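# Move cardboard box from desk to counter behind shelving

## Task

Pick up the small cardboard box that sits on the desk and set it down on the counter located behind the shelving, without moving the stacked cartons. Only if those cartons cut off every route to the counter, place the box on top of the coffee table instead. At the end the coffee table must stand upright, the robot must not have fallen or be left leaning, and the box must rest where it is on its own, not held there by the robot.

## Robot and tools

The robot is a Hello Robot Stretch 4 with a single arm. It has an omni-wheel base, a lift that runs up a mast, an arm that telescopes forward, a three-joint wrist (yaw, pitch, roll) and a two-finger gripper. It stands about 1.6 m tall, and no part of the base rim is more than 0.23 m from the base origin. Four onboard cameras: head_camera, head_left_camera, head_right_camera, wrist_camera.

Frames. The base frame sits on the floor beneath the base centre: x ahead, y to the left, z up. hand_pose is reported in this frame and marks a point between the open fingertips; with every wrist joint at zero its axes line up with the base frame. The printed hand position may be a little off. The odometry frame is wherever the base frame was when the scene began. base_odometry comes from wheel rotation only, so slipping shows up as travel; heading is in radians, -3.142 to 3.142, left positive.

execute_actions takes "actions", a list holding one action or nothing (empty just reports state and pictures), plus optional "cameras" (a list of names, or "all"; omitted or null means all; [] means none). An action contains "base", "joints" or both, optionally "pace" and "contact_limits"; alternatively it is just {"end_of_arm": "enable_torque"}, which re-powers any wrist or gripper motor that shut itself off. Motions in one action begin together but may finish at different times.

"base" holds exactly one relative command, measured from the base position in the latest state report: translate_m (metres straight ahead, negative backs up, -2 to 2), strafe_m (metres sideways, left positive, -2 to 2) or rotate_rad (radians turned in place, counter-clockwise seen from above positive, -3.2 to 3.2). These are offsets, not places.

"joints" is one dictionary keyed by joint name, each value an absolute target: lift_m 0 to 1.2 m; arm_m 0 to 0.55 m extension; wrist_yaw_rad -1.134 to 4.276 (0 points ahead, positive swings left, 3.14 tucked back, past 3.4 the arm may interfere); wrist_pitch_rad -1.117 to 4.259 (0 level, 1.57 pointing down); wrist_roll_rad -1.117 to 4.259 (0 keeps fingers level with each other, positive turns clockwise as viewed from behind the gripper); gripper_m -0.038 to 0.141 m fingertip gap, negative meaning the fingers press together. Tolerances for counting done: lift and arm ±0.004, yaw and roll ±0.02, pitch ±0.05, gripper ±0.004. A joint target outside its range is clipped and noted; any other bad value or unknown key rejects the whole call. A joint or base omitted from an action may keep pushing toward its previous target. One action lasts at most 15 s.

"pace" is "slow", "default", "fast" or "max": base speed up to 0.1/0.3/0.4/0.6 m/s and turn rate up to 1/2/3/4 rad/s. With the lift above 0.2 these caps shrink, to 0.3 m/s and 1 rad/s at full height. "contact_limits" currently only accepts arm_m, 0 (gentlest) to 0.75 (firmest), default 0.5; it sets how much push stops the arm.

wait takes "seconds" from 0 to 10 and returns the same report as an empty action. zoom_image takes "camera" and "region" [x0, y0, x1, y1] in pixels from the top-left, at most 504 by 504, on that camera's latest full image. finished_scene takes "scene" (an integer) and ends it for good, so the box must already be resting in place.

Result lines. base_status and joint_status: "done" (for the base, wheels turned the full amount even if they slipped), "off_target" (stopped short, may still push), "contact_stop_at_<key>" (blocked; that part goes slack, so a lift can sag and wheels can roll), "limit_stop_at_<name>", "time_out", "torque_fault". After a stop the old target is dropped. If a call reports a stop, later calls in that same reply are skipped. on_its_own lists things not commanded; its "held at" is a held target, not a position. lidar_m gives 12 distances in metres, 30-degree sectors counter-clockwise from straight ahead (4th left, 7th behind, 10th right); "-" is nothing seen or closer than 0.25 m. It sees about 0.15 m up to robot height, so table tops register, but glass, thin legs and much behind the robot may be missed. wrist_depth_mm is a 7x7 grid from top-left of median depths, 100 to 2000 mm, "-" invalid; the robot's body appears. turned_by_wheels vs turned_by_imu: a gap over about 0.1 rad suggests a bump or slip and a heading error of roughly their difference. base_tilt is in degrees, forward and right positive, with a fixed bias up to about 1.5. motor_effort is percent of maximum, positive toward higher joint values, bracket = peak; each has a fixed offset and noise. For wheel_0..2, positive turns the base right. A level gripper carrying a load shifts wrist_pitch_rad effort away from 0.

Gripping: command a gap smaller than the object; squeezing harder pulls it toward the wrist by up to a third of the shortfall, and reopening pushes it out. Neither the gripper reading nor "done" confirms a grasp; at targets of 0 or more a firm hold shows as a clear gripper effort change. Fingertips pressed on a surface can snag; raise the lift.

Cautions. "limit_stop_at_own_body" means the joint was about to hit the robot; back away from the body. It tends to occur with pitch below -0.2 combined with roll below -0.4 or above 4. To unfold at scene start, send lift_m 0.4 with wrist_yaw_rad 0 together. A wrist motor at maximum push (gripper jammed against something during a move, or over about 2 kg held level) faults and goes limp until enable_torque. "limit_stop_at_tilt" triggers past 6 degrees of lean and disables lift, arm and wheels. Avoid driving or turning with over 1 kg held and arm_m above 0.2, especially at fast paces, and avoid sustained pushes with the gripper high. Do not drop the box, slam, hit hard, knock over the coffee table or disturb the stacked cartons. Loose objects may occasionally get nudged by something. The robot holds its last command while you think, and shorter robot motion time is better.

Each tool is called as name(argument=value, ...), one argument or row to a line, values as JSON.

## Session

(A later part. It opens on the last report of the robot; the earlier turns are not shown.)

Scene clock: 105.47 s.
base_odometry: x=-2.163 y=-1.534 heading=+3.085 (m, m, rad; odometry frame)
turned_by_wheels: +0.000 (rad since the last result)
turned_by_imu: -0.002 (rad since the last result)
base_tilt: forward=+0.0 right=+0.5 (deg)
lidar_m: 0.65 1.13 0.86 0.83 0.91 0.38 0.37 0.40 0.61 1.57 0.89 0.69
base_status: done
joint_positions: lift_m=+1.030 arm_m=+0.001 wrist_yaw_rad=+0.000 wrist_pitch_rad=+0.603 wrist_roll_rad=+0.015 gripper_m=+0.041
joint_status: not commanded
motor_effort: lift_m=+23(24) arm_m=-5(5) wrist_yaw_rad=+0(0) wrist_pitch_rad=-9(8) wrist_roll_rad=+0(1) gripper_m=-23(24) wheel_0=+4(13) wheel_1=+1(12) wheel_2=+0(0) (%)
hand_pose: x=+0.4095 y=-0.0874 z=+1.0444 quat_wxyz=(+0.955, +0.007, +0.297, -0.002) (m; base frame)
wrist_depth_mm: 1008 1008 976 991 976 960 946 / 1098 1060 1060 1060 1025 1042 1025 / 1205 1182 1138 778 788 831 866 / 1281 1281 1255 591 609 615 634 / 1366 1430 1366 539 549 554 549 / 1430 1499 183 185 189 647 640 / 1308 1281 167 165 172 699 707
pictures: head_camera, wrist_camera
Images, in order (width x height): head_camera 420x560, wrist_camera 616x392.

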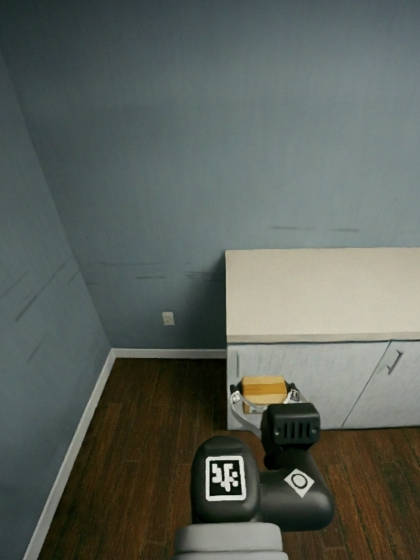

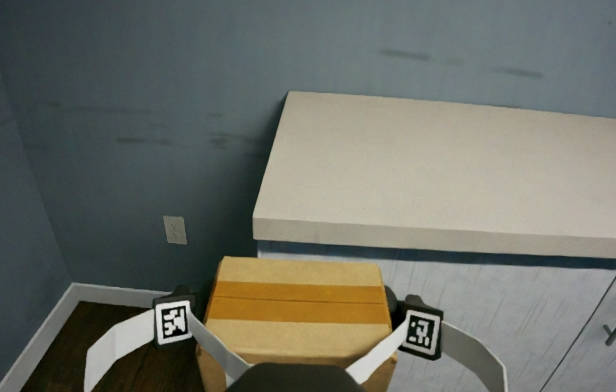

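execute_actions(
  actions=[
    {"base":{"strafe_m":-0.2},"joints":{"arm_m":0.45},"pace":"fast"},
  ],
  cameras=[],
)

execute_actions(
  actions=[
    {"joints":{"lift_m":0.93}},
  ],
  cameras=["head_camera","wrist_camera"],
)

Scene clock: 113.60 s.
base_odometry: x=-2.152 y=-1.334 heading=+3.085 (m, m, rad; odometry frame)
turned_by_wheels: +0.000 (rad since the last result)
turned_by_imu: +0.000 (rad since the last result)
base_tilt: forward=+0.1 right=+0.5 (deg)
lidar_m: 0.65 1.34 1.06 1.02 0.52 0.38 0.38 0.42 0.64 1.36 0.91 0.69
base_status: done
joint_positions: lift_m=+1.030 arm_m=+0.449 wrist_yaw_rad=+0.000 wrist_pitch_rad=+0.603 wrist_roll_rad=+0.015 gripper_m=+0.041
joint_status: all done
motor_effort: lift_m=+24(24) arm_m=+5(6) wrist_yaw_rad=+0(3) wrist_pitch_rad=-7(7) wrist_roll_rad=+0(0) gripper_m=-22(23) wheel_0=+2(13) wheel_1=-2(11) wheel_2=+0(2) (%)
hand_pose: x=+0.8576 y=-0.0874 z=+1.0444 quat_wxyz=(+0.955, +0.007, +0.297, -0.002) (m; base frame)
wrist_depth_mm: 564 559 549 554 544 539 535 / 609 609 597 597 585 574 580 / 654 654 647 634 640 627 621 / 732 691 569 585 591 615 627 / 798 459 469 473 484 484 492 / 404 377 184 185 189 404 404 / 329 319 167 165 172 334 355
pictures: none
No camera images: the call's "cameras" was empty. Leave "cameras" out to get every camera's image.

Scene clock: 115.03 s.
base_odometry: x=-2.152 y=-1.334 heading=+3.085 (m, m, rad; odometry frame)
turned_by_wheels: +0.000 (rad since the last result)
turned_by_imu: +0.000 (rad since the last result)
base_tilt: forward=+0.3 right=+0.5 (deg)
lidar_m: 0.66 1.33 1.06 1.04 0.52 0.38 0.37 0.41 0.64 1.37 0.89 0.69
base_status: not commanded
joint_positions: lift_m=+0.930 arm_m=+0.449 wrist_yaw_rad=+0.000 wrist_pitch_rad=+0.603 wrist_roll_rad=+0.015 gripper_m=+0.041
joint_status: all done
motor_effort: lift_m=+18(20) arm_m=+5(5) wrist_yaw_rad=+0(1) wrist_pitch_rad=-9(8) wrist_roll_rad=+0(0) gripper_m=-23(23) wheel_0=+2(2) wheel_1=-3(3) wheel_2=+0(0) (%)
hand_pose: x=+0.8576 y=-0.0874 z=+0.9449 quat_wxyz=(+0.955, +0.007, +0.297, -0.002) (m; base frame)
wrist_depth_mm: 564 564 554 554 549 544 535 / 597 603 597 591 585 580 569 / 661 496 504 512 530 554 569 / 691 379 384 394 402 413 418 / 298 306 314 320 325 327 330 / 251 255 185 185 189 272 273 / 220 213 167 165 172 224 238
pictures: head_camera, wrist_camera
Images, in order (width x height): head_camera 420x560, wrist_camera 616x392.

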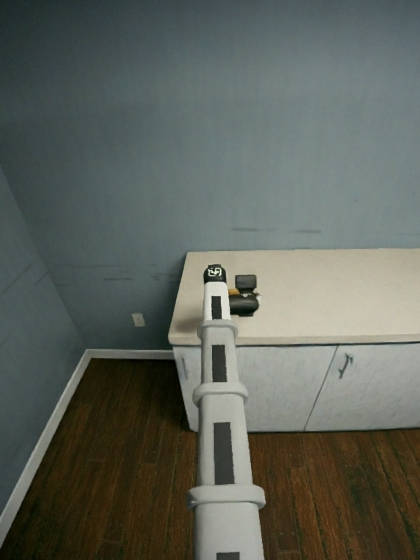

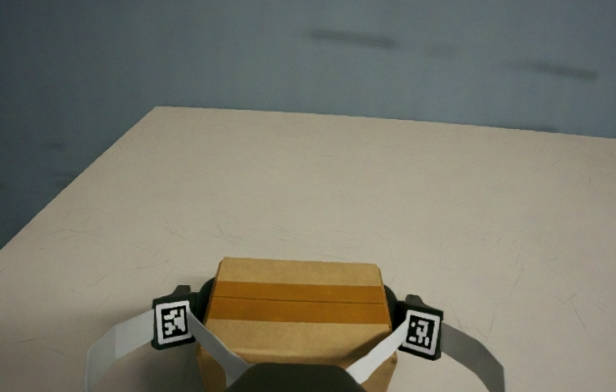

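execute_actions(
  actions=[
    {"joints":{"lift_m":0.921},"pace":"slow"},
  ],
  cameras=[],
)

execute_actions(
  actions=[
    {"joints":{"gripper_m":0.14}},
  ],
  cameras=[],
)

execute_actions(
  actions=[
    {"joints":{"lift_m":1.0},"pace":"fast"},
  ],
  cameras=["wrist_camera"],
)

Scene clock: 118.93 s.
base_odometry: x=-2.152 y=-1.334 heading=+3.085 (m, m, rad; odometry frame)
turned_by_wheels: +0.000 (rad since the last result)
turned_by_imu: +0.001 (rad since the last result)
base_tilt: forward=+0.2 right=+0.7 (deg)
lidar_m: 0.66 1.33 1.08 1.04 0.51 0.39 0.36 0.43 0.59 1.34 0.91 0.68
base_status: not commanded
joint_positions: lift_m=+0.921 arm_m=+0.449 wrist_yaw_rad=+0.000 wrist_pitch_rad=+0.603 wrist_roll_rad=+0.015 gripper_m=+0.041
joint_status: all done
motor_effort: lift_m=+17(18) arm_m=+5(5) wrist_yaw_rad=-1(1) wrist_pitch_rad=-8(8) wrist_roll_rad=+0(1) gripper_m=-23(24) wheel_0=+2(2) wheel_1=-3(3) wheel_2=+0(0) (%)
hand_pose: x=+0.8576 y=-0.0874 z=+0.9359 quat_wxyz=(+0.955, +0.007, +0.297, -0.002) (m; base frame)
wrist_depth_mm: 564 564 559 554 544 544 535 / 603 597 591 585 585 585 569 / 661 473 480 492 508 525 549 / 375 362 366 375 384 392 402 / 286 291 298 306 309 315 319 / 240 243 185 185 190 260 263 / 211 204 167 164 172 215 228
pictures: none
No camera images: the call's "cameras" was empty. Leave "cameras" out to get every camera's image.

Scene clock: 120.93 s.
base_odometry: x=-2.152 y=-1.334 heading=+3.085 (m, m, rad; odometry frame)
turned_by_wheels: +0.000 (rad since the last result)
turned_by_imu: +0.000 (rad since the last result)
base_tilt: forward=+0.2 right=+0.5 (deg)
lidar_m: 0.65 1.34 1.08 1.03 0.52 0.38 0.37 0.41 0.61 1.36 0.90 0.66
base_status: not commanded
joint_positions: lift_m=+0.921 arm_m=+0.449 wrist_yaw_rad=+0.000 wrist_pitch_rad=+0.602 wrist_roll_rad=+0.015 gripper_m=+0.140
joint_status: all done
motor_effort: lift_m=+17(17) arm_m=+5(5) wrist_yaw_rad=+2(1) wrist_pitch_rad=-4(8) wrist_roll_rad=+1(1) gripper_m=+0(23) wheel_0=+2(2) wheel_1=-3(3) wheel_2=+0(0) (%)
hand_pose: x=+0.8578 y=-0.0875 z=+0.9362 quat_wxyz=(+0.955, +0.007, +0.296, -0.002) (m; base frame)
wrist_depth_mm: 564 554 559 554 549 539 535 / 609 597 591 591 585 585 574 / 654 480 480 496 508 535 554 / 373 362 368 379 387 394 407 / 289 294 300 306 312 314 319 / 242 206 194 191 206 253 263 / 213 211 190 151 215 219 229
pictures: none
No camera images: the call's "cameras" was empty. Leave "cameras" out to get every camera's image.

Scene clock: 122.00 s.
base_odometry: x=-2.152 y=-1.334 heading=+3.085 (m, m, rad; odometry frame)
turned_by_wheels: +0.000 (rad since the last result)
turned_by_imu: +0.000 (rad since the last result)
base_tilt: forward=+0.2 right=+0.5 (deg)
lidar_m: 0.64 1.32 1.07 1.04 0.53 0.40 0.38 0.42 0.60 1.34 0.88 0.69
base_status: not commanded
joint_positions: lift_m=+1.000 arm_m=+0.449 wrist_yaw_rad=+0.000 wrist_pitch_rad=+0.602 wrist_roll_rad=+0.015 gripper_m=+0.140
joint_status: all done
motor_effort: lift_m=+23(25) arm_m=+5(5) wrist_yaw_rad=+1(1) wrist_pitch_rad=-6(5) wrist_roll_rad=+0(0) gripper_m=+1(1) wheel_0=+2(2) wheel_1=-3(3) wheel_2=+0(0) (%)
hand_pose: x=+0.8577 y=-0.0875 z=+1.0147 quat_wxyz=(+0.955, +0.007, +0.296, -0.002) (m; base frame)
wrist_depth_mm: 564 559 559 549 549 544 535 / 603 609 603 591 585 580 574 / 654 654 634 634 634 627 621 / 715 535 517 530 544 554 569 / 778 410 421 427 436 442 449 / 338 203 355 359 359 355 366 / 296 296 294 151 306 307 322
pictures: wrist_camera
Images, in order (width x height): wrist_camera 616x392.

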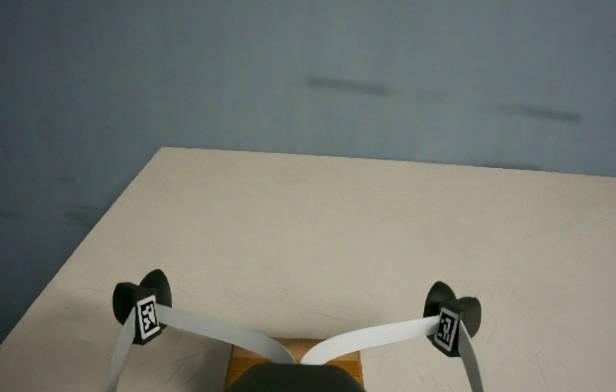

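finished_scene(
  scene=1,
)

The scene is finished: the task was done.


## Next scene

The same job, from a new start.

execute_actions(
  actions=[],
)

Scene clock: 0.00 s.
base_odometry: x=+0.000 y=+0.000 heading=+0.000 (m, m, rad; odometry frame)
turned_by_wheels: +0.000 (rad since the last result)
turned_by_imu: +0.000 (rad since the last result)
base_tilt: forward=+0.2 right=+0.4 (deg)
lidar_m: 0.95 0.99 1.47 1.36 1.40 1.11 1.07 0.90 1.18 2.31 1.40 1.00
base_status: not commanded
joint_positions: lift_m=+0.266 arm_m=-0.001 wrist_yaw_rad=+3.257 wrist_pitch_rad=+0.016 wrist_roll_rad=+0.015 gripper_m=+0.057
joint_status: not commanded
motor_effort: lift_m=+20 arm_m=-1 wrist_yaw_rad=+0 wrist_pitch_rad=-5 wrist_roll_rad=+1 gripper_m=-2 wheel_0=+0 wheel_1=+1 wheel_2=+1 (%)
hand_pose: x=-0.1265 y=+0.0536 z=+0.4398 quat_wxyz=(-0.058, -0.008, +0.007, +0.998) (m; base frame)
wrist_depth_mm: - - 135 1708 1708 1661 1661 / - - 131 1661 1708 1661 1661 / - 105 134 1708 1708 1661 1661 / 140 134 138 1708 1708 1661 1618 / 209 1756 1708 1708 1618 1661 1576 / 209 1464 193 1708 195 1464 1464 / 209 976 1182 124 1138 1160 1255
pictures: head_camera, head_left_camera, head_right_camera, wrist_camera
Images, in order (width x height): head_camera 420x560, head_left_camera 420x672, head_right_camera 420x672, wrist_camera 616x392.

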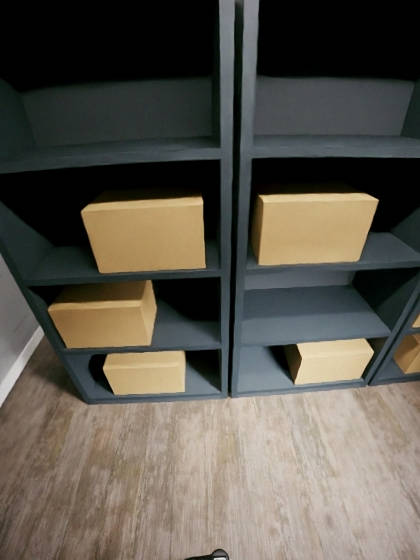

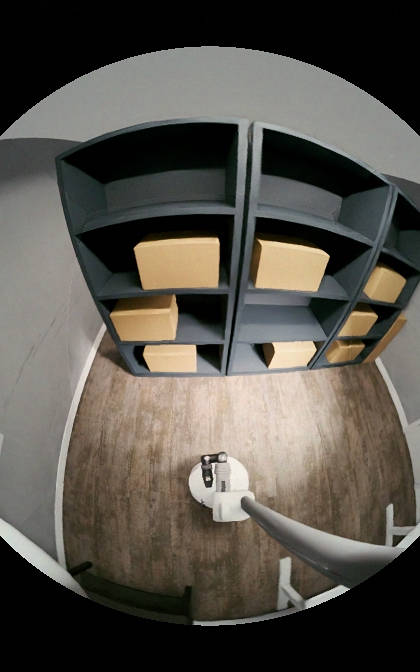

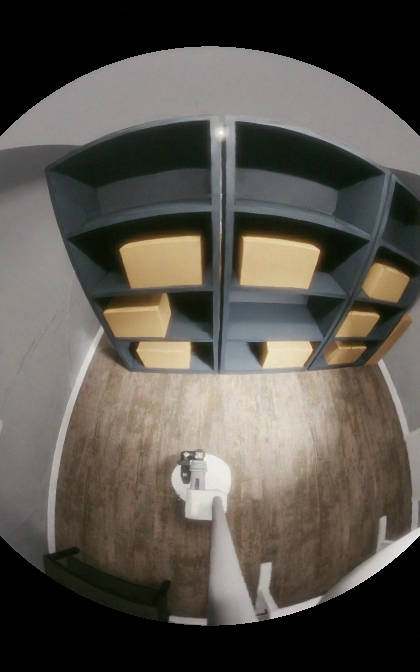

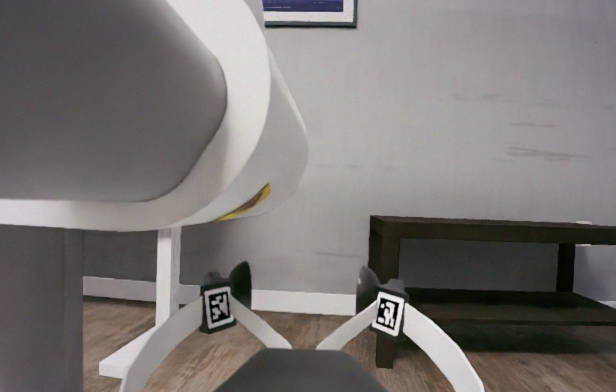

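execute_actions(
  actions=[
    {"joints":{"lift_m":0.85,"wrist_yaw_rad":0,"wrist_pitch_rad":0.6,"gripper_m":0.14},"base":{"rotate_rad":-3.07}},
  ],
)

Scene clock: 5.37 s.
base_odometry: x=+0.000 y=+0.000 heading=-3.070 (m, m, rad; odometry frame)
turned_by_wheels: -3.070 (rad since the last result)
turned_by_imu: -3.080 (rad since the last result)
base_tilt: forward=+0.3 right=+0.6 (deg)
lidar_m: 1.09 0.89 1.26 2.31 1.30 0.98 0.96 1.03 1.45 1.38 1.42 1.08
base_status: done
joint_positions: lift_m=+0.850 arm_m=-0.001 wrist_yaw_rad=+0.000 wrist_pitch_rad=+0.602 wrist_roll_rad=+0.015 gripper_m=+0.140
joint_status: all done
motor_effort: lift_m=+23(26) arm_m=-1(1) wrist_yaw_rad=-1(9) wrist_pitch_rad=-4(9) wrist_roll_rad=+1(1) gripper_m=+1(3) wheel_0=+3(9) wheel_1=+1(11) wheel_2=+1(14) (%)
hand_pose: x=+0.4079 y=-0.0873 z=+0.8646 quat_wxyz=(+0.955, +0.007, +0.296, -0.002) (m; base frame)
wrist_depth_mm: 1308 1281 1281 1281 1255 1255 1255 / 1008 1042 1397 1366 1366 1336 1308 / 707 1430 1499 1499 1397 1430 1397 / 1661 1618 1618 1661 1078 1118 1118 / 1464 1430 1499 1576 1255 1255 1281 / 1255 1138 1229 1308 1205 1160 1229 / 1078 1078 1118 124 1160 1118 1160
pictures: head_camera, head_left_camera, head_right_camera, wrist_camera
Images, in order (width x height): head_camera 420x560, head_left_camera 420x672, head_right_camera 420x672, wrist_camera 616x392.

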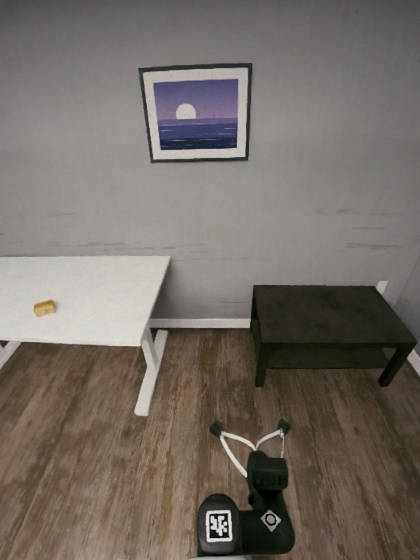

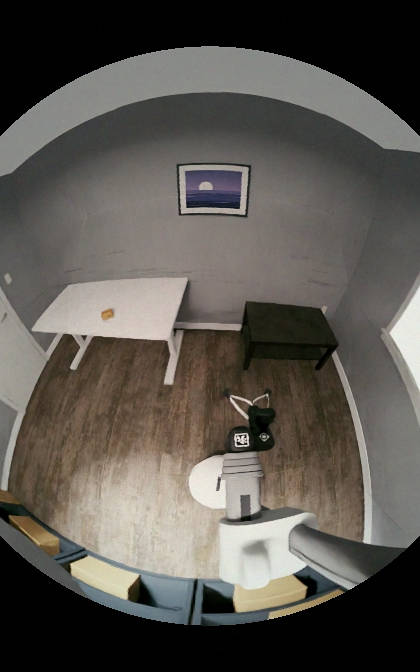

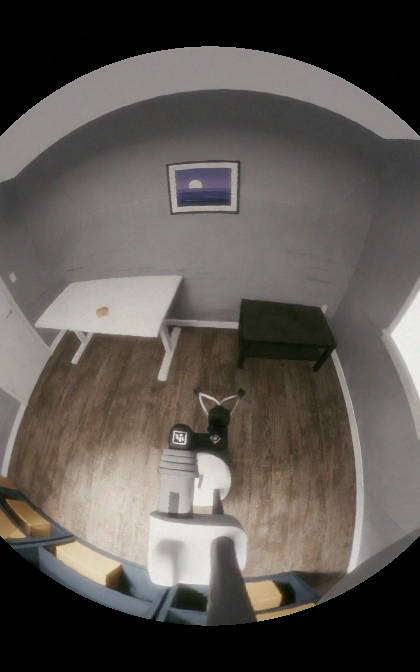

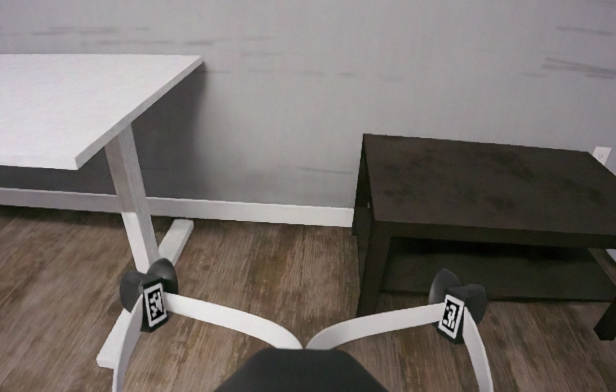

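execute_actions(
  actions=[
    {"joints":{"wrist_yaw_rad":0.4,"arm_m":0.45},"base":{"strafe_m":0.86},"pace":"fast"},
  ],
  cameras=["head_camera","wrist_camera"],
)

Scene clock: 14.27 s.
base_odometry: x=+0.062 y=-0.858 heading=-3.070 (m, m, rad; odometry frame)
turned_by_wheels: +0.000 (rad since the last result)
turned_by_imu: +0.005 (rad since the last result)
base_tilt: forward=+0.2 right=+0.5 (deg)
lidar_m: 0.86 0.90 1.36 1.44 1.22 0.94 0.91 0.98 1.39 2.25 1.54 0.89
base_status: done
joint_positions: lift_m=+0.850 arm_m=+0.449 wrist_yaw_rad=+0.400 wrist_pitch_rad=+0.602 wrist_roll_rad=+0.015 gripper_m=+0.140
joint_status: all done
motor_effort: lift_m=+22(23) arm_m=+5(4) wrist_yaw_rad=+0(7) wrist_pitch_rad=-5(6) wrist_roll_rad=+0(1) gripper_m=+0(1) wheel_0=-2(13) wheel_1=+1(13) wheel_2=+0(1) (%)
hand_pose: x=+0.8730 y=+0.0121 z=+0.8647 quat_wxyz=(+0.936, -0.052, +0.292, +0.188) (m; base frame)
wrist_depth_mm: 1336 1229 1098 976 878 798 741 / 1308 1008 1008 991 931 842 778 / 707 715 723 732 750 768 809 / 549 559 564 574 580 597 603 / 466 455 466 466 404 477 484 / 1205 366 379 397 373 377 402 / 1060 1078 355 124 353 345 355
pictures: head_camera, wrist_camera
Images, in order (width x height): head_camera 420x560, wrist_camera 616x392.

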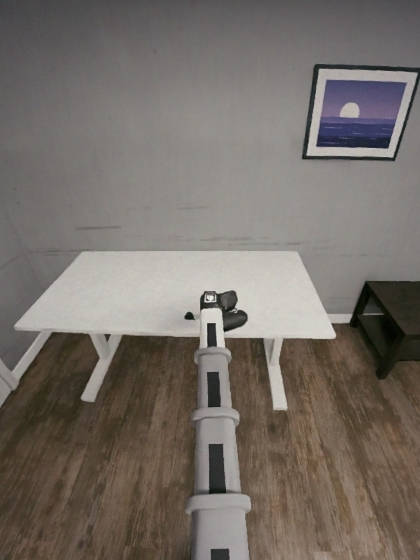

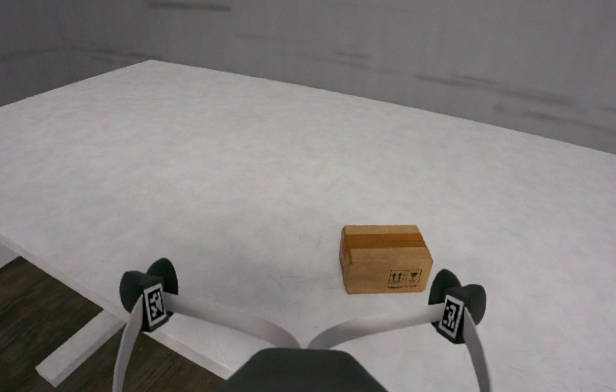

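execute_actions(
  actions=[
    {"base":{"translate_m":0.12}},
  ],
  cameras=[],
)

execute_actions(
  actions=[
    {"joints":{"lift_m":0.76},"base":{"strafe_m":-0.058}},
  ],
  cameras=["wrist_camera"],
)

Scene clock: 26.67 s.
base_odometry: x=-0.058 y=-0.866 heading=-3.069 (m, m, rad; odometry frame)
turned_by_wheels: +0.000 (rad since the last result)
turned_by_imu: +0.001 (rad since the last result)
base_tilt: forward=+0.2 right=+0.5 (deg)
lidar_m: 0.74 0.79 1.16 1.44 1.41 1.03 1.02 1.09 1.57 2.25 1.47 0.77
base_status: done
joint_positions: lift_m=+0.850 arm_m=+0.449 wrist_yaw_rad=+0.400 wrist_pitch_rad=+0.602 wrist_roll_rad=+0.015 gripper_m=+0.140
joint_status: not commanded
motor_effort: lift_m=+22(22) arm_m=+5(5) wrist_yaw_rad=+1(0) wrist_pitch_rad=-4(6) wrist_roll_rad=+1(0) gripper_m=+0(2) wheel_0=+5(8) wheel_1=+2(8) wheel_2=-2(10) (%)
hand_pose: x=+0.8731 y=+0.0121 z=+0.8647 quat_wxyz=(+0.936, -0.052, +0.292, +0.188) (m; base frame)
wrist_depth_mm: 1205 1060 931 842 759 699 647 / 1255 1008 960 891 831 741 683 / 715 707 723 741 750 759 732 / 549 559 564 574 585 597 597 / 449 455 462 469 477 480 484 / 379 359 377 384 336 379 402 / 332 332 343 124 309 345 355
pictures: none
No camera images: the call's "cameras" was empty. Leave "cameras" out to get every camera's image.

Scene clock: 28.03 s.
base_odometry: x=-0.062 y=-0.809 heading=-3.069 (m, m, rad; odometry frame)
turned_by_wheels: +0.000 (rad since the last result)
turned_by_imu: +0.000 (rad since the last result)
base_tilt: forward=+0.2 right=+0.5 (deg)
lidar_m: 0.73 0.80 1.16 1.48 1.40 1.07 1.03 1.10 1.59 2.20 1.43 0.77
base_status: done
joint_positions: lift_m=+0.760 arm_m=+0.449 wrist_yaw_rad=+0.400 wrist_pitch_rad=+0.602 wrist_roll_rad=+0.015 gripper_m=+0.140
joint_status: all done
motor_effort: lift_m=+17(22) arm_m=+5(5) wrist_yaw_rad=+0(1) wrist_pitch_rad=-5(4) wrist_roll_rad=-1(0) gripper_m=-1(0) wheel_0=+3(12) wheel_1=-1(10) wheel_2=+0(3) (%)
hand_pose: x=+0.8731 y=+0.0121 z=+0.7751 quat_wxyz=(+0.936, -0.052, +0.292, +0.188) (m; base frame)
wrist_depth_mm: 1182 1042 946 854 768 699 640 / 723 715 732 741 759 723 676 / 508 512 517 530 544 554 574 / 394 397 407 410 418 424 430 / 322 327 310 274 342 343 345 / 271 256 271 285 270 270 287 / 238 238 247 124 253 246 254
pictures: wrist_camera
Images, in order (width x height): wrist_camera 616x392.

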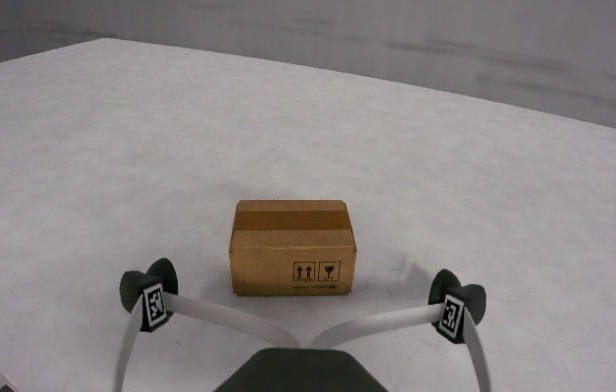

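execute_actions(
  actions=[
    {"joints":{"lift_m":0.735,"arm_m":0.527},"base":{"strafe_m":0.041}},
  ],
  cameras=["wrist_camera"],
)

Scene clock: 31.63 s.
base_odometry: x=-0.059 y=-0.850 heading=-3.069 (m, m, rad; odometry frame)
turned_by_wheels: +0.000 (rad since the last result)
turned_by_imu: +0.001 (rad since the last result)
base_tilt: forward=+0.1 right=+0.4 (deg)
lidar_m: 0.74 0.78 1.19 1.45 1.42 1.06 1.02 1.10 1.61 2.24 1.46 0.75
base_status: done
joint_positions: lift_m=+0.735 arm_m=+0.526 wrist_yaw_rad=+0.400 wrist_pitch_rad=+0.602 wrist_roll_rad=+0.015 gripper_m=+0.140
joint_status: all done
motor_effort: lift_m=+17(16) arm_m=+5(5) wrist_yaw_rad=-1(0) wrist_pitch_rad=-5(6) wrist_roll_rad=+1(0) gripper_m=+0(1) wheel_0=-2(10) wheel_1=+0(10) wheel_2=+0(3) (%)
hand_pose: x=+0.9500 y=+0.0121 z=+0.7501 quat_wxyz=(+0.936, -0.052, +0.292, +0.188) (m; base frame)
wrist_depth_mm: 1042 946 842 768 699 634 591 / 640 640 647 654 691 661 621 / 449 455 462 469 477 496 508 / 351 353 357 366 373 379 382 / 286 291 294 224 303 304 309 / 240 229 193 190 197 241 256 / 212 211 204 124 213 218 225
pictures: wrist_camera
Images, in order (width x height): wrist_camera 616x392.

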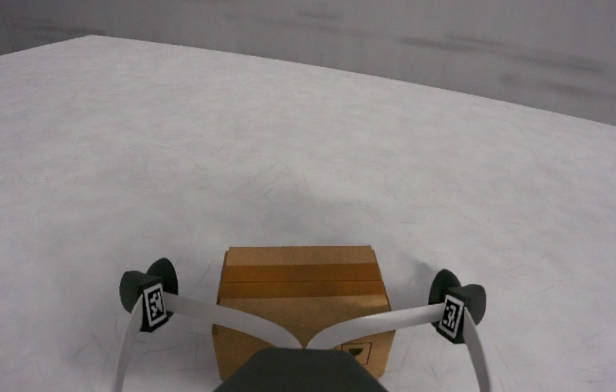

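execute_actions(
  actions=[
    {"joints":{"gripper_m":0.04}},
  ],
  cameras=[],
)

execute_actions(
  actions=[
    {"joints":{"lift_m":0.79}},
  ],
  cameras=["wrist_camera"],
)

execute_actions(
  actions=[
    {"joints":{"arm_m":0,"wrist_yaw_rad":0,"lift_m":0.82},"base":{"strafe_m":-1.85},"pace":"fast"},
  ],
  cameras=[],
)

execute_actions(
  actions=[
    {"base":{"rotate_rad":3.1}},
  ],
)

Scene clock: 40.33 s.
base_odometry: x=-0.059 y=-0.850 heading=-3.069 (m, m, rad; odometry frame)
turned_by_wheels: +0.000 (rad since the last result)
turned_by_imu: +0.001 (rad since the last result)
base_tilt: forward=+0.2 right=+0.5 (deg)
lidar_m: 0.75 0.80 1.16 1.45 1.41 1.06 1.02 1.09 1.57 2.23 1.46 0.75
base_status: not commanded
joint_positions: lift_m=+0.735 arm_m=+0.526 wrist_yaw_rad=+0.400 wrist_pitch_rad=+0.603 wrist_roll_rad=+0.015 gripper_m=+0.041
joint_status: all done
motor_effort: lift_m=+17(17) arm_m=+5(5) wrist_yaw_rad=+0(0) wrist_pitch_rad=-7(7) wrist_roll_rad=+1(1) gripper_m=-22(22) wheel_0=-2(2) wheel_1=+0(0) wheel_2=+0(0) (%)
hand_pose: x=+0.9499 y=+0.0120 z=+0.7500 quat_wxyz=(+0.936, -0.052, +0.292, +0.188) (m; base frame)
wrist_depth_mm: 1042 946 854 768 699 634 585 / 634 634 640 654 683 654 621 / 449 452 462 466 477 488 504 / 347 353 359 364 368 375 379 / 285 290 291 212 301 304 306 / 240 235 183 181 184 255 255 / 211 210 193 138 180 212 224
pictures: none
No camera images: the call's "cameras" was empty. Leave "cameras" out to get every camera's image.

Scene clock: 41.47 s.
base_odometry: x=-0.059 y=-0.850 heading=-3.069 (m, m, rad; odometry frame)
turned_by_wheels: +0.000 (rad since the last result)
turned_by_imu: +0.000 (rad since the last result)
base_tilt: forward=+0.3 right=+0.4 (deg)
lidar_m: 0.74 0.80 1.18 1.44 1.41 1.06 1.02 1.10 1.58 2.24 1.46 0.76
base_status: not commanded
joint_positions: lift_m=+0.790 arm_m=+0.526 wrist_yaw_rad=+0.400 wrist_pitch_rad=+0.603 wrist_roll_rad=+0.015 gripper_m=+0.041
joint_status: all done
motor_effort: lift_m=+24(24) arm_m=+5(5) wrist_yaw_rad=+0(0) wrist_pitch_rad=-8(7) wrist_roll_rad=+1(0) gripper_m=-23(23) wheel_0=-2(2) wheel_1=+0(0) wheel_2=+0(0) (%)
hand_pose: x=+0.9499 y=+0.0120 z=+0.8044 quat_wxyz=(+0.936, -0.052, +0.292, +0.188) (m; base frame)
wrist_depth_mm: 1118 976 866 778 691 634 585 / 798 798 820 788 741 668 627 / 569 574 585 597 603 627 647 / 442 445 455 462 469 480 484 / 362 368 373 212 384 384 389 / 306 298 183 181 184 324 325 / 268 266 220 138 180 271 285
pictures: wrist_camera
Images, in order (width x height): wrist_camera 616x392.

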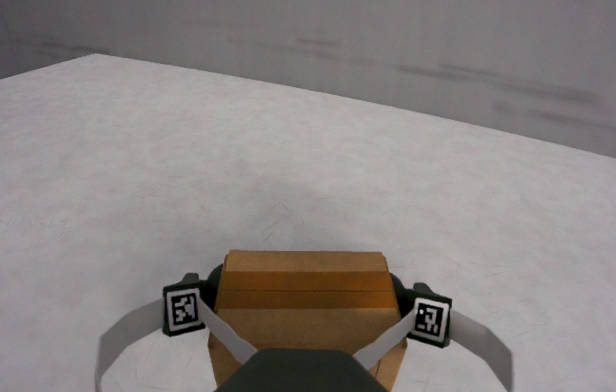

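Scene clock: 47.37 s.
base_odometry: x=-0.193 y=+0.996 heading=-3.069 (m, m, rad; odometry frame)
turned_by_wheels: +0.000 (rad since the last result)
turned_by_imu: -0.005 (rad since the last result)
base_tilt: forward=+0.1 right=+0.5 (deg)
lidar_m: 0.84 0.94 1.49 3.28 1.54 1.14 1.15 0.57 0.37 0.37 0.37 0.56
base_status: done
joint_positions: lift_m=+0.820 arm_m=+0.001 wrist_yaw_rad=+0.000 wrist_pitch_rad=+0.603 wrist_roll_rad=+0.015 gripper_m=+0.041
joint_status: all done
motor_effort: lift_m=+23(24) arm_m=-5(6) wrist_yaw_rad=+1(8) wrist_pitch_rad=-9(8) wrist_roll_rad=+0(1) gripper_m=-23(24) wheel_0=+1(13) wheel_1=+1(12) wheel_2=+0(1) (%)
hand_pose: x=+0.4095 y=-0.0875 z=+0.8344 quat_wxyz=(+0.955, +0.007, +0.297, -0.002) (m; base frame)
wrist_depth_mm: 1138 1118 1138 1118 1118 798 559 / 1229 1229 1229 1205 1182 788 544 / 1308 1255 1255 1281 1281 798 525 / 960 976 991 1025 1397 778 535 / 1118 854 842 212 1205 759 530 / 1098 1025 183 180 184 647 512 / 1060 1042 609 138 180 580 517
pictures: none
No camera images: the call's "cameras" was empty. Leave "cameras" out to get every camera's image.

Scene clock: 50.20 s.
base_odometry: x=-0.193 y=+0.996 heading=+0.030 (m, m, rad; odometry frame)
turned_by_wheels: +3.099 (rad since the last result)
turned_by_imu: +3.112 (rad since the last result)
base_tilt: forward=+0.2 right=+0.4 (deg)
lidar_m: 1.14 0.58 0.38 0.35 0.39 0.54 0.85 0.91 1.52 2.80 1.59 1.16
base_status: done
joint_positions: lift_m=+0.820 arm_m=+0.001 wrist_yaw_rad=+0.000 wrist_pitch_rad=+0.603 wrist_roll_rad=+0.015 gripper_m=+0.041
joint_status: not commanded
motor_effort: lift_m=+23(23) arm_m=-6(5) wrist_yaw_rad=+0(0) wrist_pitch_rad=-8(7) wrist_roll_rad=+2(1) gripper_m=-24(23) wheel_0=-3(9) wheel_1=-2(8) wheel_2=-2(7) (%)
hand_pose: x=+0.4095 y=-0.0874 z=+0.8344 quat_wxyz=(+0.955, +0.007, +0.297, -0.002) (m; base frame)
wrist_depth_mm: 741 1098 - - 1060 1205 1229 / 741 1118 - - 904 904 1281 / 759 1138 - - 976 991 1205 / 778 1138 1808 1756 1229 1182 1308 / 778 1160 1430 212 1205 1205 1308 / 768 931 183 180 184 1281 1255 / 778 1025 615 138 180 1060 1138
pictures: head_camera, head_left_camera, head_right_camera, wrist_camera
Images, in order (width x height): head_camera 420x560, head_left_camera 420x672, head_right_camera 420x672, wrist_camera 616x392.

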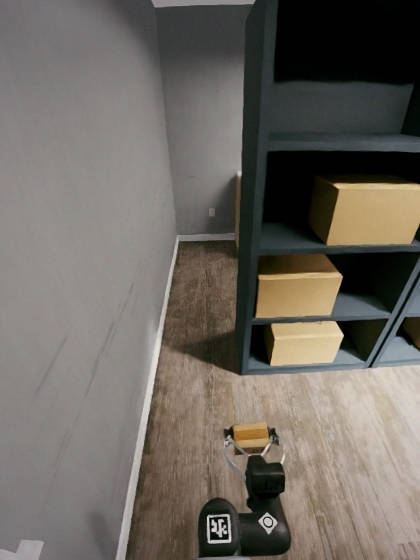

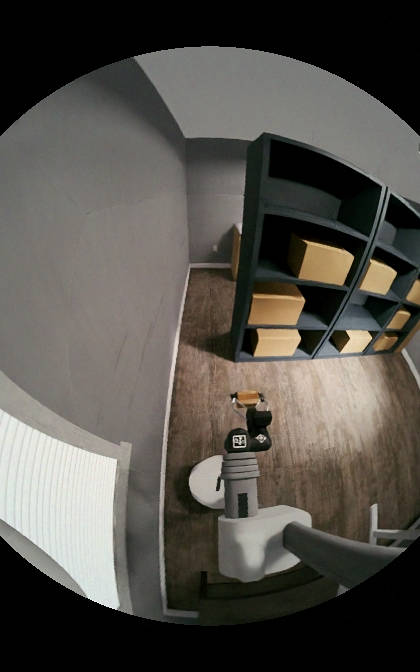

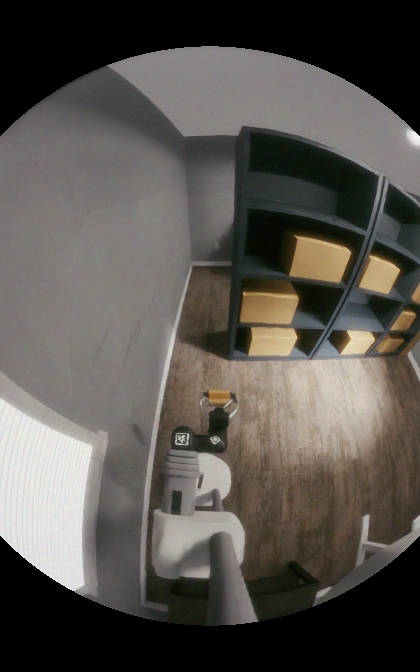

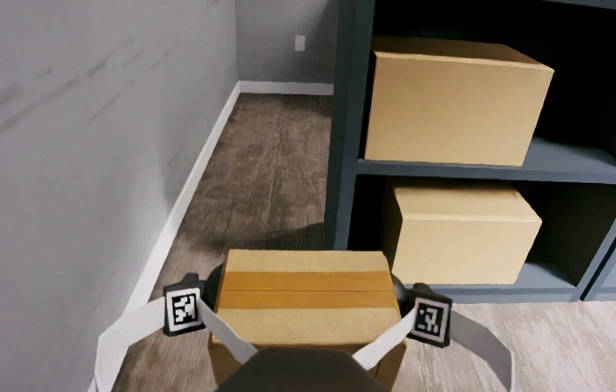

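execute_actions(
  actions=[
    {"base":{"translate_m":0.5},"joints":{"lift_m":1.0},"pace":"fast"},
  ],
  cameras=[],
)

execute_actions(
  actions=[
    {"base":{"strafe_m":0.1}},
  ],
  cameras=["head_camera","head_left_camera"],
)

Scene clock: 56.33 s.
base_odometry: x=+0.307 y=+1.011 heading=+0.031 (m, m, rad; odometry frame)
turned_by_wheels: +0.001 (rad since the last result)
turned_by_imu: +0.000 (rad since the last result)
base_tilt: forward=+0.1 right=+0.6 (deg)
lidar_m: 0.75 0.60 0.43 0.40 0.42 0.55 1.35 1.42 1.82 2.50 0.91 0.63
base_status: done
joint_positions: lift_m=+1.000 arm_m=+0.001 wrist_yaw_rad=+0.000 wrist_pitch_rad=+0.603 wrist_roll_rad=+0.015 gripper_m=+0.041
joint_status: all done
motor_effort: lift_m=+23(25) arm_m=-5(6) wrist_yaw_rad=+0(0) wrist_pitch_rad=-7(8) wrist_roll_rad=+1(1) gripper_m=-23(23) wheel_0=+4(9) wheel_1=+2(8) wheel_2=+0(14) (%)
hand_pose: x=+0.4094 y=-0.0874 z=+1.0144 quat_wxyz=(+0.955, +0.007, +0.297, -0.002) (m; base frame)
wrist_depth_mm: 750 1098 - - 449 768 768 / 750 1118 - - 449 691 668 / 759 1138 - - 445 480 500 / 768 1160 - - 504 691 699 / 778 1160 1661 213 535 585 585 / 768 931 183 181 184 591 615 / 768 1118 699 138 181 668 683
pictures: none
No camera images: the call's "cameras" was empty. Leave "cameras" out to get every camera's image.

Scene clock: 57.80 s.
base_odometry: x=+0.304 y=+1.111 heading=+0.031 (m, m, rad; odometry frame)
turned_by_wheels: +0.000 (rad since the last result)
turned_by_imu: +0.001 (rad since the last result)
base_tilt: forward=+0.1 right=+0.5 (deg)
lidar_m: 1.27 0.45 0.32 0.29 0.32 0.44 1.17 1.42 1.87 2.49 0.91 0.67
base_status: done
joint_positions: lift_m=+1.000 arm_m=+0.001 wrist_yaw_rad=+0.000 wrist_pitch_rad=+0.603 wrist_roll_rad=+0.015 gripper_m=+0.041
joint_status: not commanded
motor_effort: lift_m=+23(23) arm_m=-5(5) wrist_yaw_rad=+1(0) wrist_pitch_rad=-8(6) wrist_roll_rad=+0(1) gripper_m=-23(25) wheel_0=-4(11) wheel_1=+1(10) wheel_2=+0(1) (%)
hand_pose: x=+0.4094 y=-0.0874 z=+1.0144 quat_wxyz=(+0.955, +0.007, +0.297, -0.002) (m; base frame)
wrist_depth_mm: 597 891 1863 - 1808 430 569 / 609 904 1921 - 1863 430 683 / 615 917 1983 - 854 459 496 / 627 931 1921 - 831 500 691 / 627 931 1576 212 647 559 585 / 627 750 183 180 184 597 609 / 615 931 707 138 180 661 691
pictures: head_camera, head_left_camera
Images, in order (width x height): head_camera 420x560, head_left_camera 420x672.

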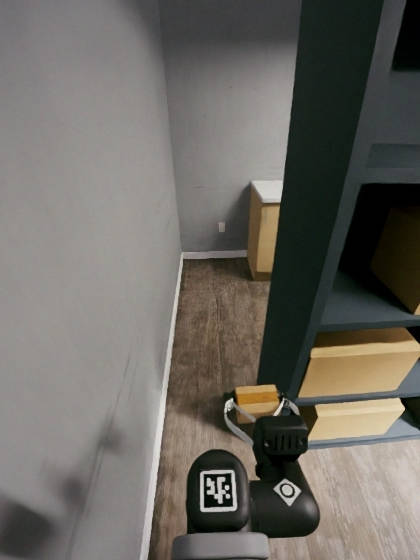

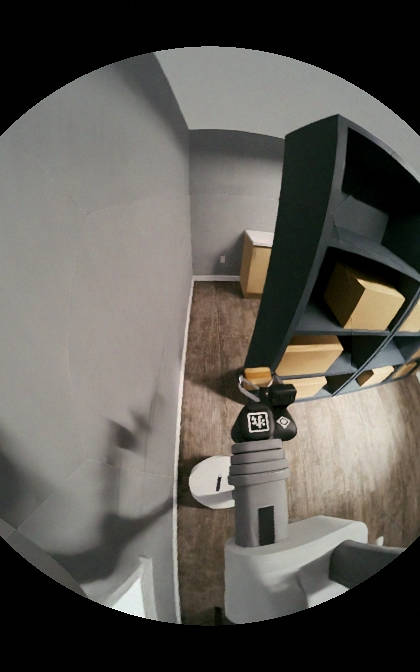

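execute_actions(
  actions=[
    {"base":{"strafe_m":0.02}},
  ],
  cameras=[],
)

execute_actions(
  actions=[
    {"base":{"translate_m":0.38}},
  ],
  cameras=["head_left_camera","head_right_camera"],
)

Scene clock: 65.83 s.
base_odometry: x=+0.303 y=+1.131 heading=+0.031 (m, m, rad; odometry frame)
turned_by_wheels: +0.000 (rad since the last result)
turned_by_imu: +0.001 (rad since the last result)
base_tilt: forward=+0.2 right=+0.6 (deg)
lidar_m: 1.16 0.41 0.30 0.26 0.30 0.38 1.09 1.43 1.93 2.48 0.91 0.72
base_status: done
joint_positions: lift_m=+1.000 arm_m=+0.001 wrist_yaw_rad=+0.000 wrist_pitch_rad=+0.603 wrist_roll_rad=+0.015 gripper_m=+0.041
joint_status: not commanded
motor_effort: lift_m=+23(23) arm_m=-5(5) wrist_yaw_rad=+1(0) wrist_pitch_rad=-8(8) wrist_roll_rad=-1(1) gripper_m=-22(24) wheel_0=-1(9) wheel_1=+0(9) wheel_2=+0(2) (%)
hand_pose: x=+0.4094 y=-0.0874 z=+1.0144 quat_wxyz=(+0.955, +0.007, +0.297, -0.002) (m; base frame)
wrist_depth_mm: 569 842 1708 - 1808 469 366 / 574 854 1808 - 1921 473 508 / 585 866 1921 - - 473 480 / 591 878 1863 - 904 508 691 / 591 891 1464 212 707 564 585 / 591 723 183 180 184 580 615 / 591 878 699 138 180 661 683
pictures: none
No camera images: the call's "cameras" was empty. Leave "cameras" out to get every camera's image.

Scene clock: 68.60 s.
base_odometry: x=+0.683 y=+1.143 heading=+0.031 (m, m, rad; odometry frame)
turned_by_wheels: +0.000 (rad since the last result)
turned_by_imu: +0.000 (rad since the last result)
base_tilt: forward=+0.3 right=+0.5 (deg)
lidar_m: 1.19 0.44 0.29 0.28 0.29 0.42 1.09 1.85 2.22 1.04 0.39 0.43
base_status: done
joint_positions: lift_m=+1.000 arm_m=+0.001 wrist_yaw_rad=+0.000 wrist_pitch_rad=+0.603 wrist_roll_rad=+0.015 gripper_m=+0.041
joint_status: not commanded
motor_effort: lift_m=+23(23) arm_m=-5(5) wrist_yaw_rad=+1(1) wrist_pitch_rad=-8(7) wrist_roll_rad=+0(1) gripper_m=-22(25) wheel_0=+3(9) wheel_1=+2(6) wheel_2=-2(11) (%)
hand_pose: x=+0.4094 y=-0.0874 z=+1.0144 quat_wxyz=(+0.955, +0.007, +0.297, -0.002) (m; base frame)
wrist_depth_mm: 569 842 1756 - 1863 1499 340 / 574 866 1808 - 1618 1499 342 / 591 866 1863 - 1808 473 334 / 597 891 1921 - - 466 332 / 597 891 1464 212 1756 462 336 / 591 715 183 181 184 399 332 / 591 878 699 138 180 364 327
pictures: head_left_camera, head_right_camera
Images, in order (width x height): head_left_camera 420x672, head_right_camera 420x672.

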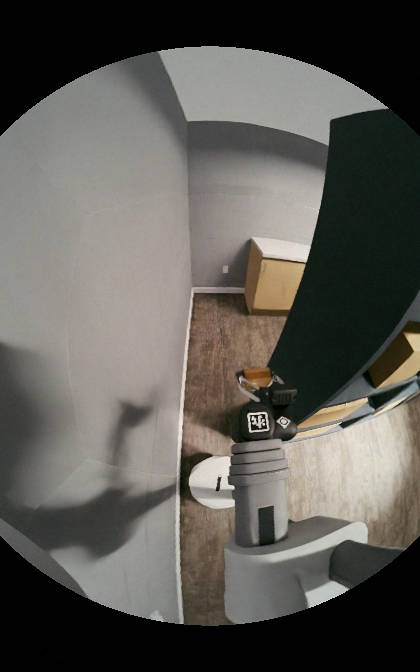

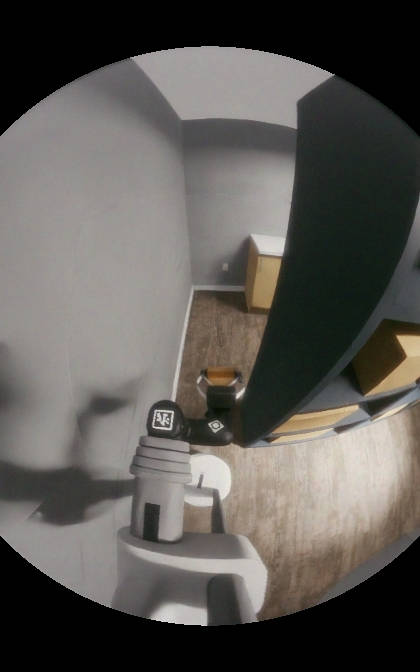

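Parallel and centred.

execute_actions(
  actions=[
    {"base":{"translate_m":1.12},"joints":{"lift_m":1.03}},
  ],
  cameras=["head_left_camera"],
)

Scene clock: 76.73 s.
base_odometry: x=+1.802 y=+1.178 heading=+0.031 (m, m, rad; odometry frame)
turned_by_wheels: +0.000 (rad since the last result)
turned_by_imu: -0.001 (rad since the last result)
base_tilt: forward=+0.2 right=+0.6 (deg)
lidar_m: 1.20 0.44 0.31 0.27 0.29 0.44 1.18 0.50 0.57 1.53 1.00 0.85
base_status: done
joint_positions: lift_m=+1.030 arm_m=+0.001 wrist_yaw_rad=+0.000 wrist_pitch_rad=+0.603 wrist_roll_rad=+0.015 gripper_m=+0.041
joint_status: all done
motor_effort: lift_m=+22(24) arm_m=-5(5) wrist_yaw_rad=+1(0) wrist_pitch_rad=-7(7) wrist_roll_rad=+0(0) gripper_m=-23(24) wheel_0=+3(9) wheel_1=+2(7) wheel_2=-1(12) (%)
hand_pose: x=+0.4094 y=-0.0874 z=+1.0445 quat_wxyz=(+0.955, +0.007, +0.297, -0.002) (m; base frame)
wrist_depth_mm: 585 866 976 976 976 976 976 / 585 878 1060 1060 1042 1025 1042 / 597 891 1160 1138 1138 866 778 / 597 904 1229 1255 1205 809 615 / 609 904 1308 212 1205 788 627 / 603 723 183 180 184 732 683 / 603 891 715 138 180 768 788
pictures: head_left_camera
Images, in order (width x height): head_left_camera 420x672.

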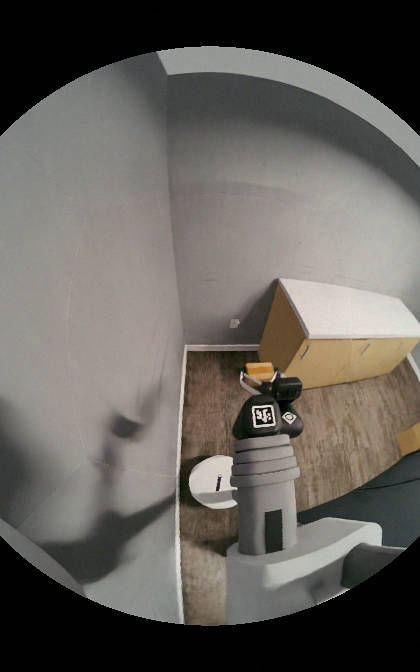

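execute_actions(
  actions=[
    {"base":{"strafe_m":-0.68},"joints":{"arm_m":0.45},"pace":"fast"},
  ],
  cameras=["head_camera"],
)

execute_actions(
  actions=[
    {"joints":{"lift_m":0.94}},
  ],
  cameras=["wrist_camera"],
)

Scene clock: 83.63 s.
base_odometry: x=+1.824 y=+0.498 heading=+0.031 (m, m, rad; odometry frame)
turned_by_wheels: +0.000 (rad since the last result)
turned_by_imu: -0.001 (rad since the last result)
base_tilt: forward=+0.2 right=+0.4 (deg)
lidar_m: 0.68 0.71 1.01 0.96 1.01 0.39 0.36 0.40 0.55 1.45 0.99 0.73
base_status: done
joint_positions: lift_m=+1.030 arm_m=+0.449 wrist_yaw_rad=+0.000 wrist_pitch_rad=+0.603 wrist_roll_rad=+0.015 gripper_m=+0.041
joint_status: all done
motor_effort: lift_m=+22(22) arm_m=+5(7) wrist_yaw_rad=-1(1) wrist_pitch_rad=-9(8) wrist_roll_rad=+0(1) gripper_m=-24(23) wheel_0=+3(12) wheel_1=-2(12) wheel_2=+0(1) (%)
hand_pose: x=+0.8576 y=-0.0874 z=+1.0445 quat_wxyz=(+0.955, +0.007, +0.297, -0.002) (m; base frame)
wrist_depth_mm: 564 564 569 569 569 569 569 / 603 609 609 615 615 609 609 / 661 654 654 654 654 661 661 / 723 539 544 554 564 574 585 / 768 439 442 212 459 462 469 / 364 355 183 181 184 389 389 / 322 319 247 138 180 324 343
pictures: head_camera
Images, in order (width x height): head_camera 420x560.

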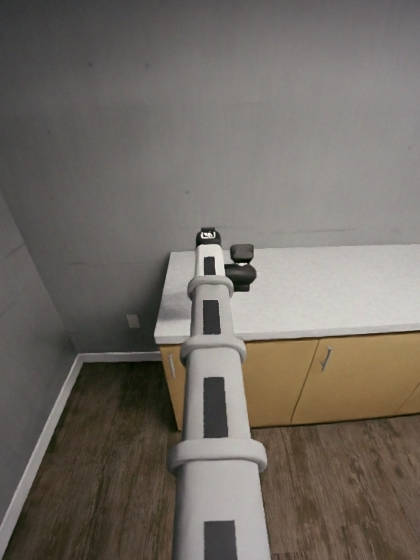

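Scene clock: 85.00 s.
base_odometry: x=+1.824 y=+0.498 heading=+0.031 (m, m, rad; odometry frame)
turned_by_wheels: +0.000 (rad since the last result)
turned_by_imu: +0.000 (rad since the last result)
base_tilt: forward=+0.2 right=+0.6 (deg)
lidar_m: 0.67 0.72 1.01 0.95 1.00 0.39 0.37 0.38 0.56 1.45 1.00 0.70
base_status: not commanded
joint_positions: lift_m=+0.940 arm_m=+0.449 wrist_yaw_rad=+0.000 wrist_pitch_rad=+0.603 wrist_roll_rad=+0.015 gripper_m=+0.041
joint_status: all done
motor_effort: lift_m=+17(21) arm_m=+5(5) wrist_yaw_rad=-1(2) wrist_pitch_rad=-8(7) wrist_roll_rad=+0(1) gripper_m=-24(23) wheel_0=+3(3) wheel_1=-2(2) wheel_2=+0(0) (%)
hand_pose: x=+0.8576 y=-0.0874 z=+0.9549 quat_wxyz=(+0.955, +0.007, +0.297, -0.002) (m; base frame)
wrist_depth_mm: 559 564 564 569 569 564 569 / 603 591 597 603 609 609 615 / 647 484 492 500 517 530 539 / 373 377 387 392 399 404 410 / 306 310 314 212 324 327 329 / 257 253 183 180 184 274 274 / 227 224 201 138 180 229 242
pictures: wrist_camera
Images, in order (width x height): wrist_camera 616x392.

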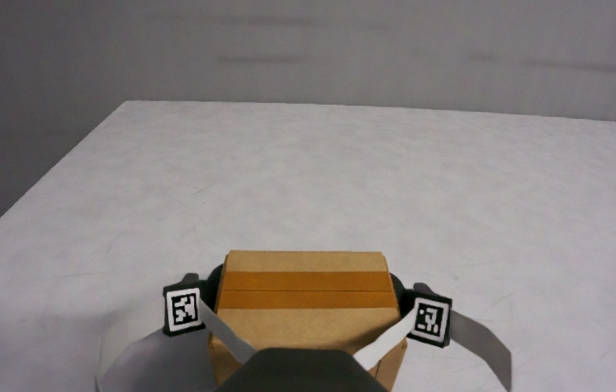

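execute_actions(
  actions=[
    {"joints":{"lift_m":0.924},"pace":"slow"},
  ],
  cameras=[],
)

execute_actions(
  actions=[
    {"joints":{"gripper_m":0.14}},
  ],
  cameras=[],
)

execute_actions(
  actions=[
    {"joints":{"lift_m":1.0},"pace":"fast"},
  ],
  cameras=["wrist_camera"],
)

Scene clock: 91.40 s.
base_odometry: x=+1.824 y=+0.498 heading=+0.031 (m, m, rad; odometry frame)
turned_by_wheels: +0.000 (rad since the last result)
turned_by_imu: +0.001 (rad since the last result)
base_tilt: forward=+0.1 right=+0.4 (deg)
lidar_m: 0.67 0.72 1.00 0.95 0.99 0.39 0.36 0.40 0.57 1.45 1.00 0.70
base_status: not commanded
joint_positions: lift_m=+0.924 arm_m=+0.449 wrist_yaw_rad=+0.000 wrist_pitch_rad=+0.603 wrist_roll_rad=+0.015 gripper_m=+0.041
joint_status: all done
motor_effort: lift_m=+17(18) arm_m=+5(5) wrist_yaw_rad=-1(0) wrist_pitch_rad=-8(8) wrist_roll_rad=+1(0) gripper_m=-23(23) wheel_0=+3(3) wheel_1=-2(2) wheel_2=+0(1) (%)
hand_pose: x=+0.8576 y=-0.0874 z=+0.9389 quat_wxyz=(+0.955, +0.007, +0.297, -0.002) (m; base frame)
wrist_depth_mm: 564 564 569 569 569 569 569 / 597 591 597 597 603 603 609 / 634 449 452 466 477 488 500 / 345 349 355 362 370 375 379 / 282 287 290 213 300 303 306 / 238 233 183 181 184 254 254 / 211 208 193 138 180 211 224
pictures: none
No camera images: the call's "cameras" was empty. Leave "cameras" out to get every camera's image.

Scene clock: 93.40 s.
base_odometry: x=+1.824 y=+0.498 heading=+0.031 (m, m, rad; odometry frame)
turned_by_wheels: +0.000 (rad since the last result)
turned_by_imu: +0.000 (rad since the last result)
base_tilt: forward=+0.2 right=+0.5 (deg)
lidar_m: 0.67 0.70 1.03 0.96 1.01 0.39 0.37 0.38 0.57 1.46 1.00 0.72
base_status: not commanded
joint_positions: lift_m=+0.924 arm_m=+0.449 wrist_yaw_rad=+0.000 wrist_pitch_rad=+0.602 wrist_roll_rad=+0.015 gripper_m=+0.140
joint_status: all done
motor_effort: lift_m=+17(17) arm_m=+5(5) wrist_yaw_rad=+1(1) wrist_pitch_rad=-4(8) wrist_roll_rad=+0(3) gripper_m=+1(25) wheel_0=+3(3) wheel_1=-2(2) wheel_2=+0(0) (%)
hand_pose: x=+0.8578 y=-0.0874 z=+0.9392 quat_wxyz=(+0.955, +0.007, +0.296, -0.002) (m; base frame)
wrist_depth_mm: 564 564 564 569 569 569 569 / 603 591 591 603 603 609 609 / 634 452 462 466 480 496 508 / 347 353 357 364 370 375 382 / 285 289 291 224 303 306 307 / 239 228 192 189 196 239 255 / 211 211 201 124 212 219 224
pictures: none
No camera images: the call's "cameras" was empty. Leave "cameras" out to get every camera's image.

Scene clock: 94.47 s.
base_odometry: x=+1.824 y=+0.498 heading=+0.031 (m, m, rad; odometry frame)
turned_by_wheels: +0.000 (rad since the last result)
turned_by_imu: +0.000 (rad since the last result)
base_tilt: forward=+0.2 right=+0.6 (deg)
lidar_m: 0.67 0.72 1.01 0.95 1.00 0.39 0.36 0.38 0.56 1.45 0.99 0.73
base_status: not commanded
joint_positions: lift_m=+1.000 arm_m=+0.449 wrist_yaw_rad=+0.000 wrist_pitch_rad=+0.602 wrist_roll_rad=+0.015 gripper_m=+0.140
joint_status: all done
motor_effort: lift_m=+23(25) arm_m=+5(5) wrist_yaw_rad=+0(1) wrist_pitch_rad=-6(6) wrist_roll_rad=+1(0) gripper_m=+1(0) wheel_0=+3(3) wheel_1=-2(2) wheel_2=+0(0) (%)
hand_pose: x=+0.8578 y=-0.0874 z=+1.0146 quat_wxyz=(+0.955, +0.007, +0.296, -0.002) (m; base frame)
wrist_depth_mm: 559 564 564 569 569 564 569 / 603 609 609 609 615 615 615 / 654 647 634 640 647 647 654 / 707 484 496 500 512 517 525 / 392 397 407 410 415 421 424 / 329 312 329 345 329 330 351 / 290 291 293 124 303 301 309
pictures: wrist_camera
Images, in order (width x height): wrist_camera 616x392.

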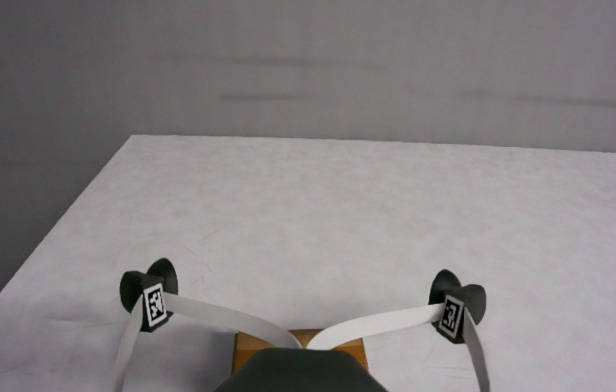

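finished_scene(
  scene=2,
)

The scene is finished: the task was done.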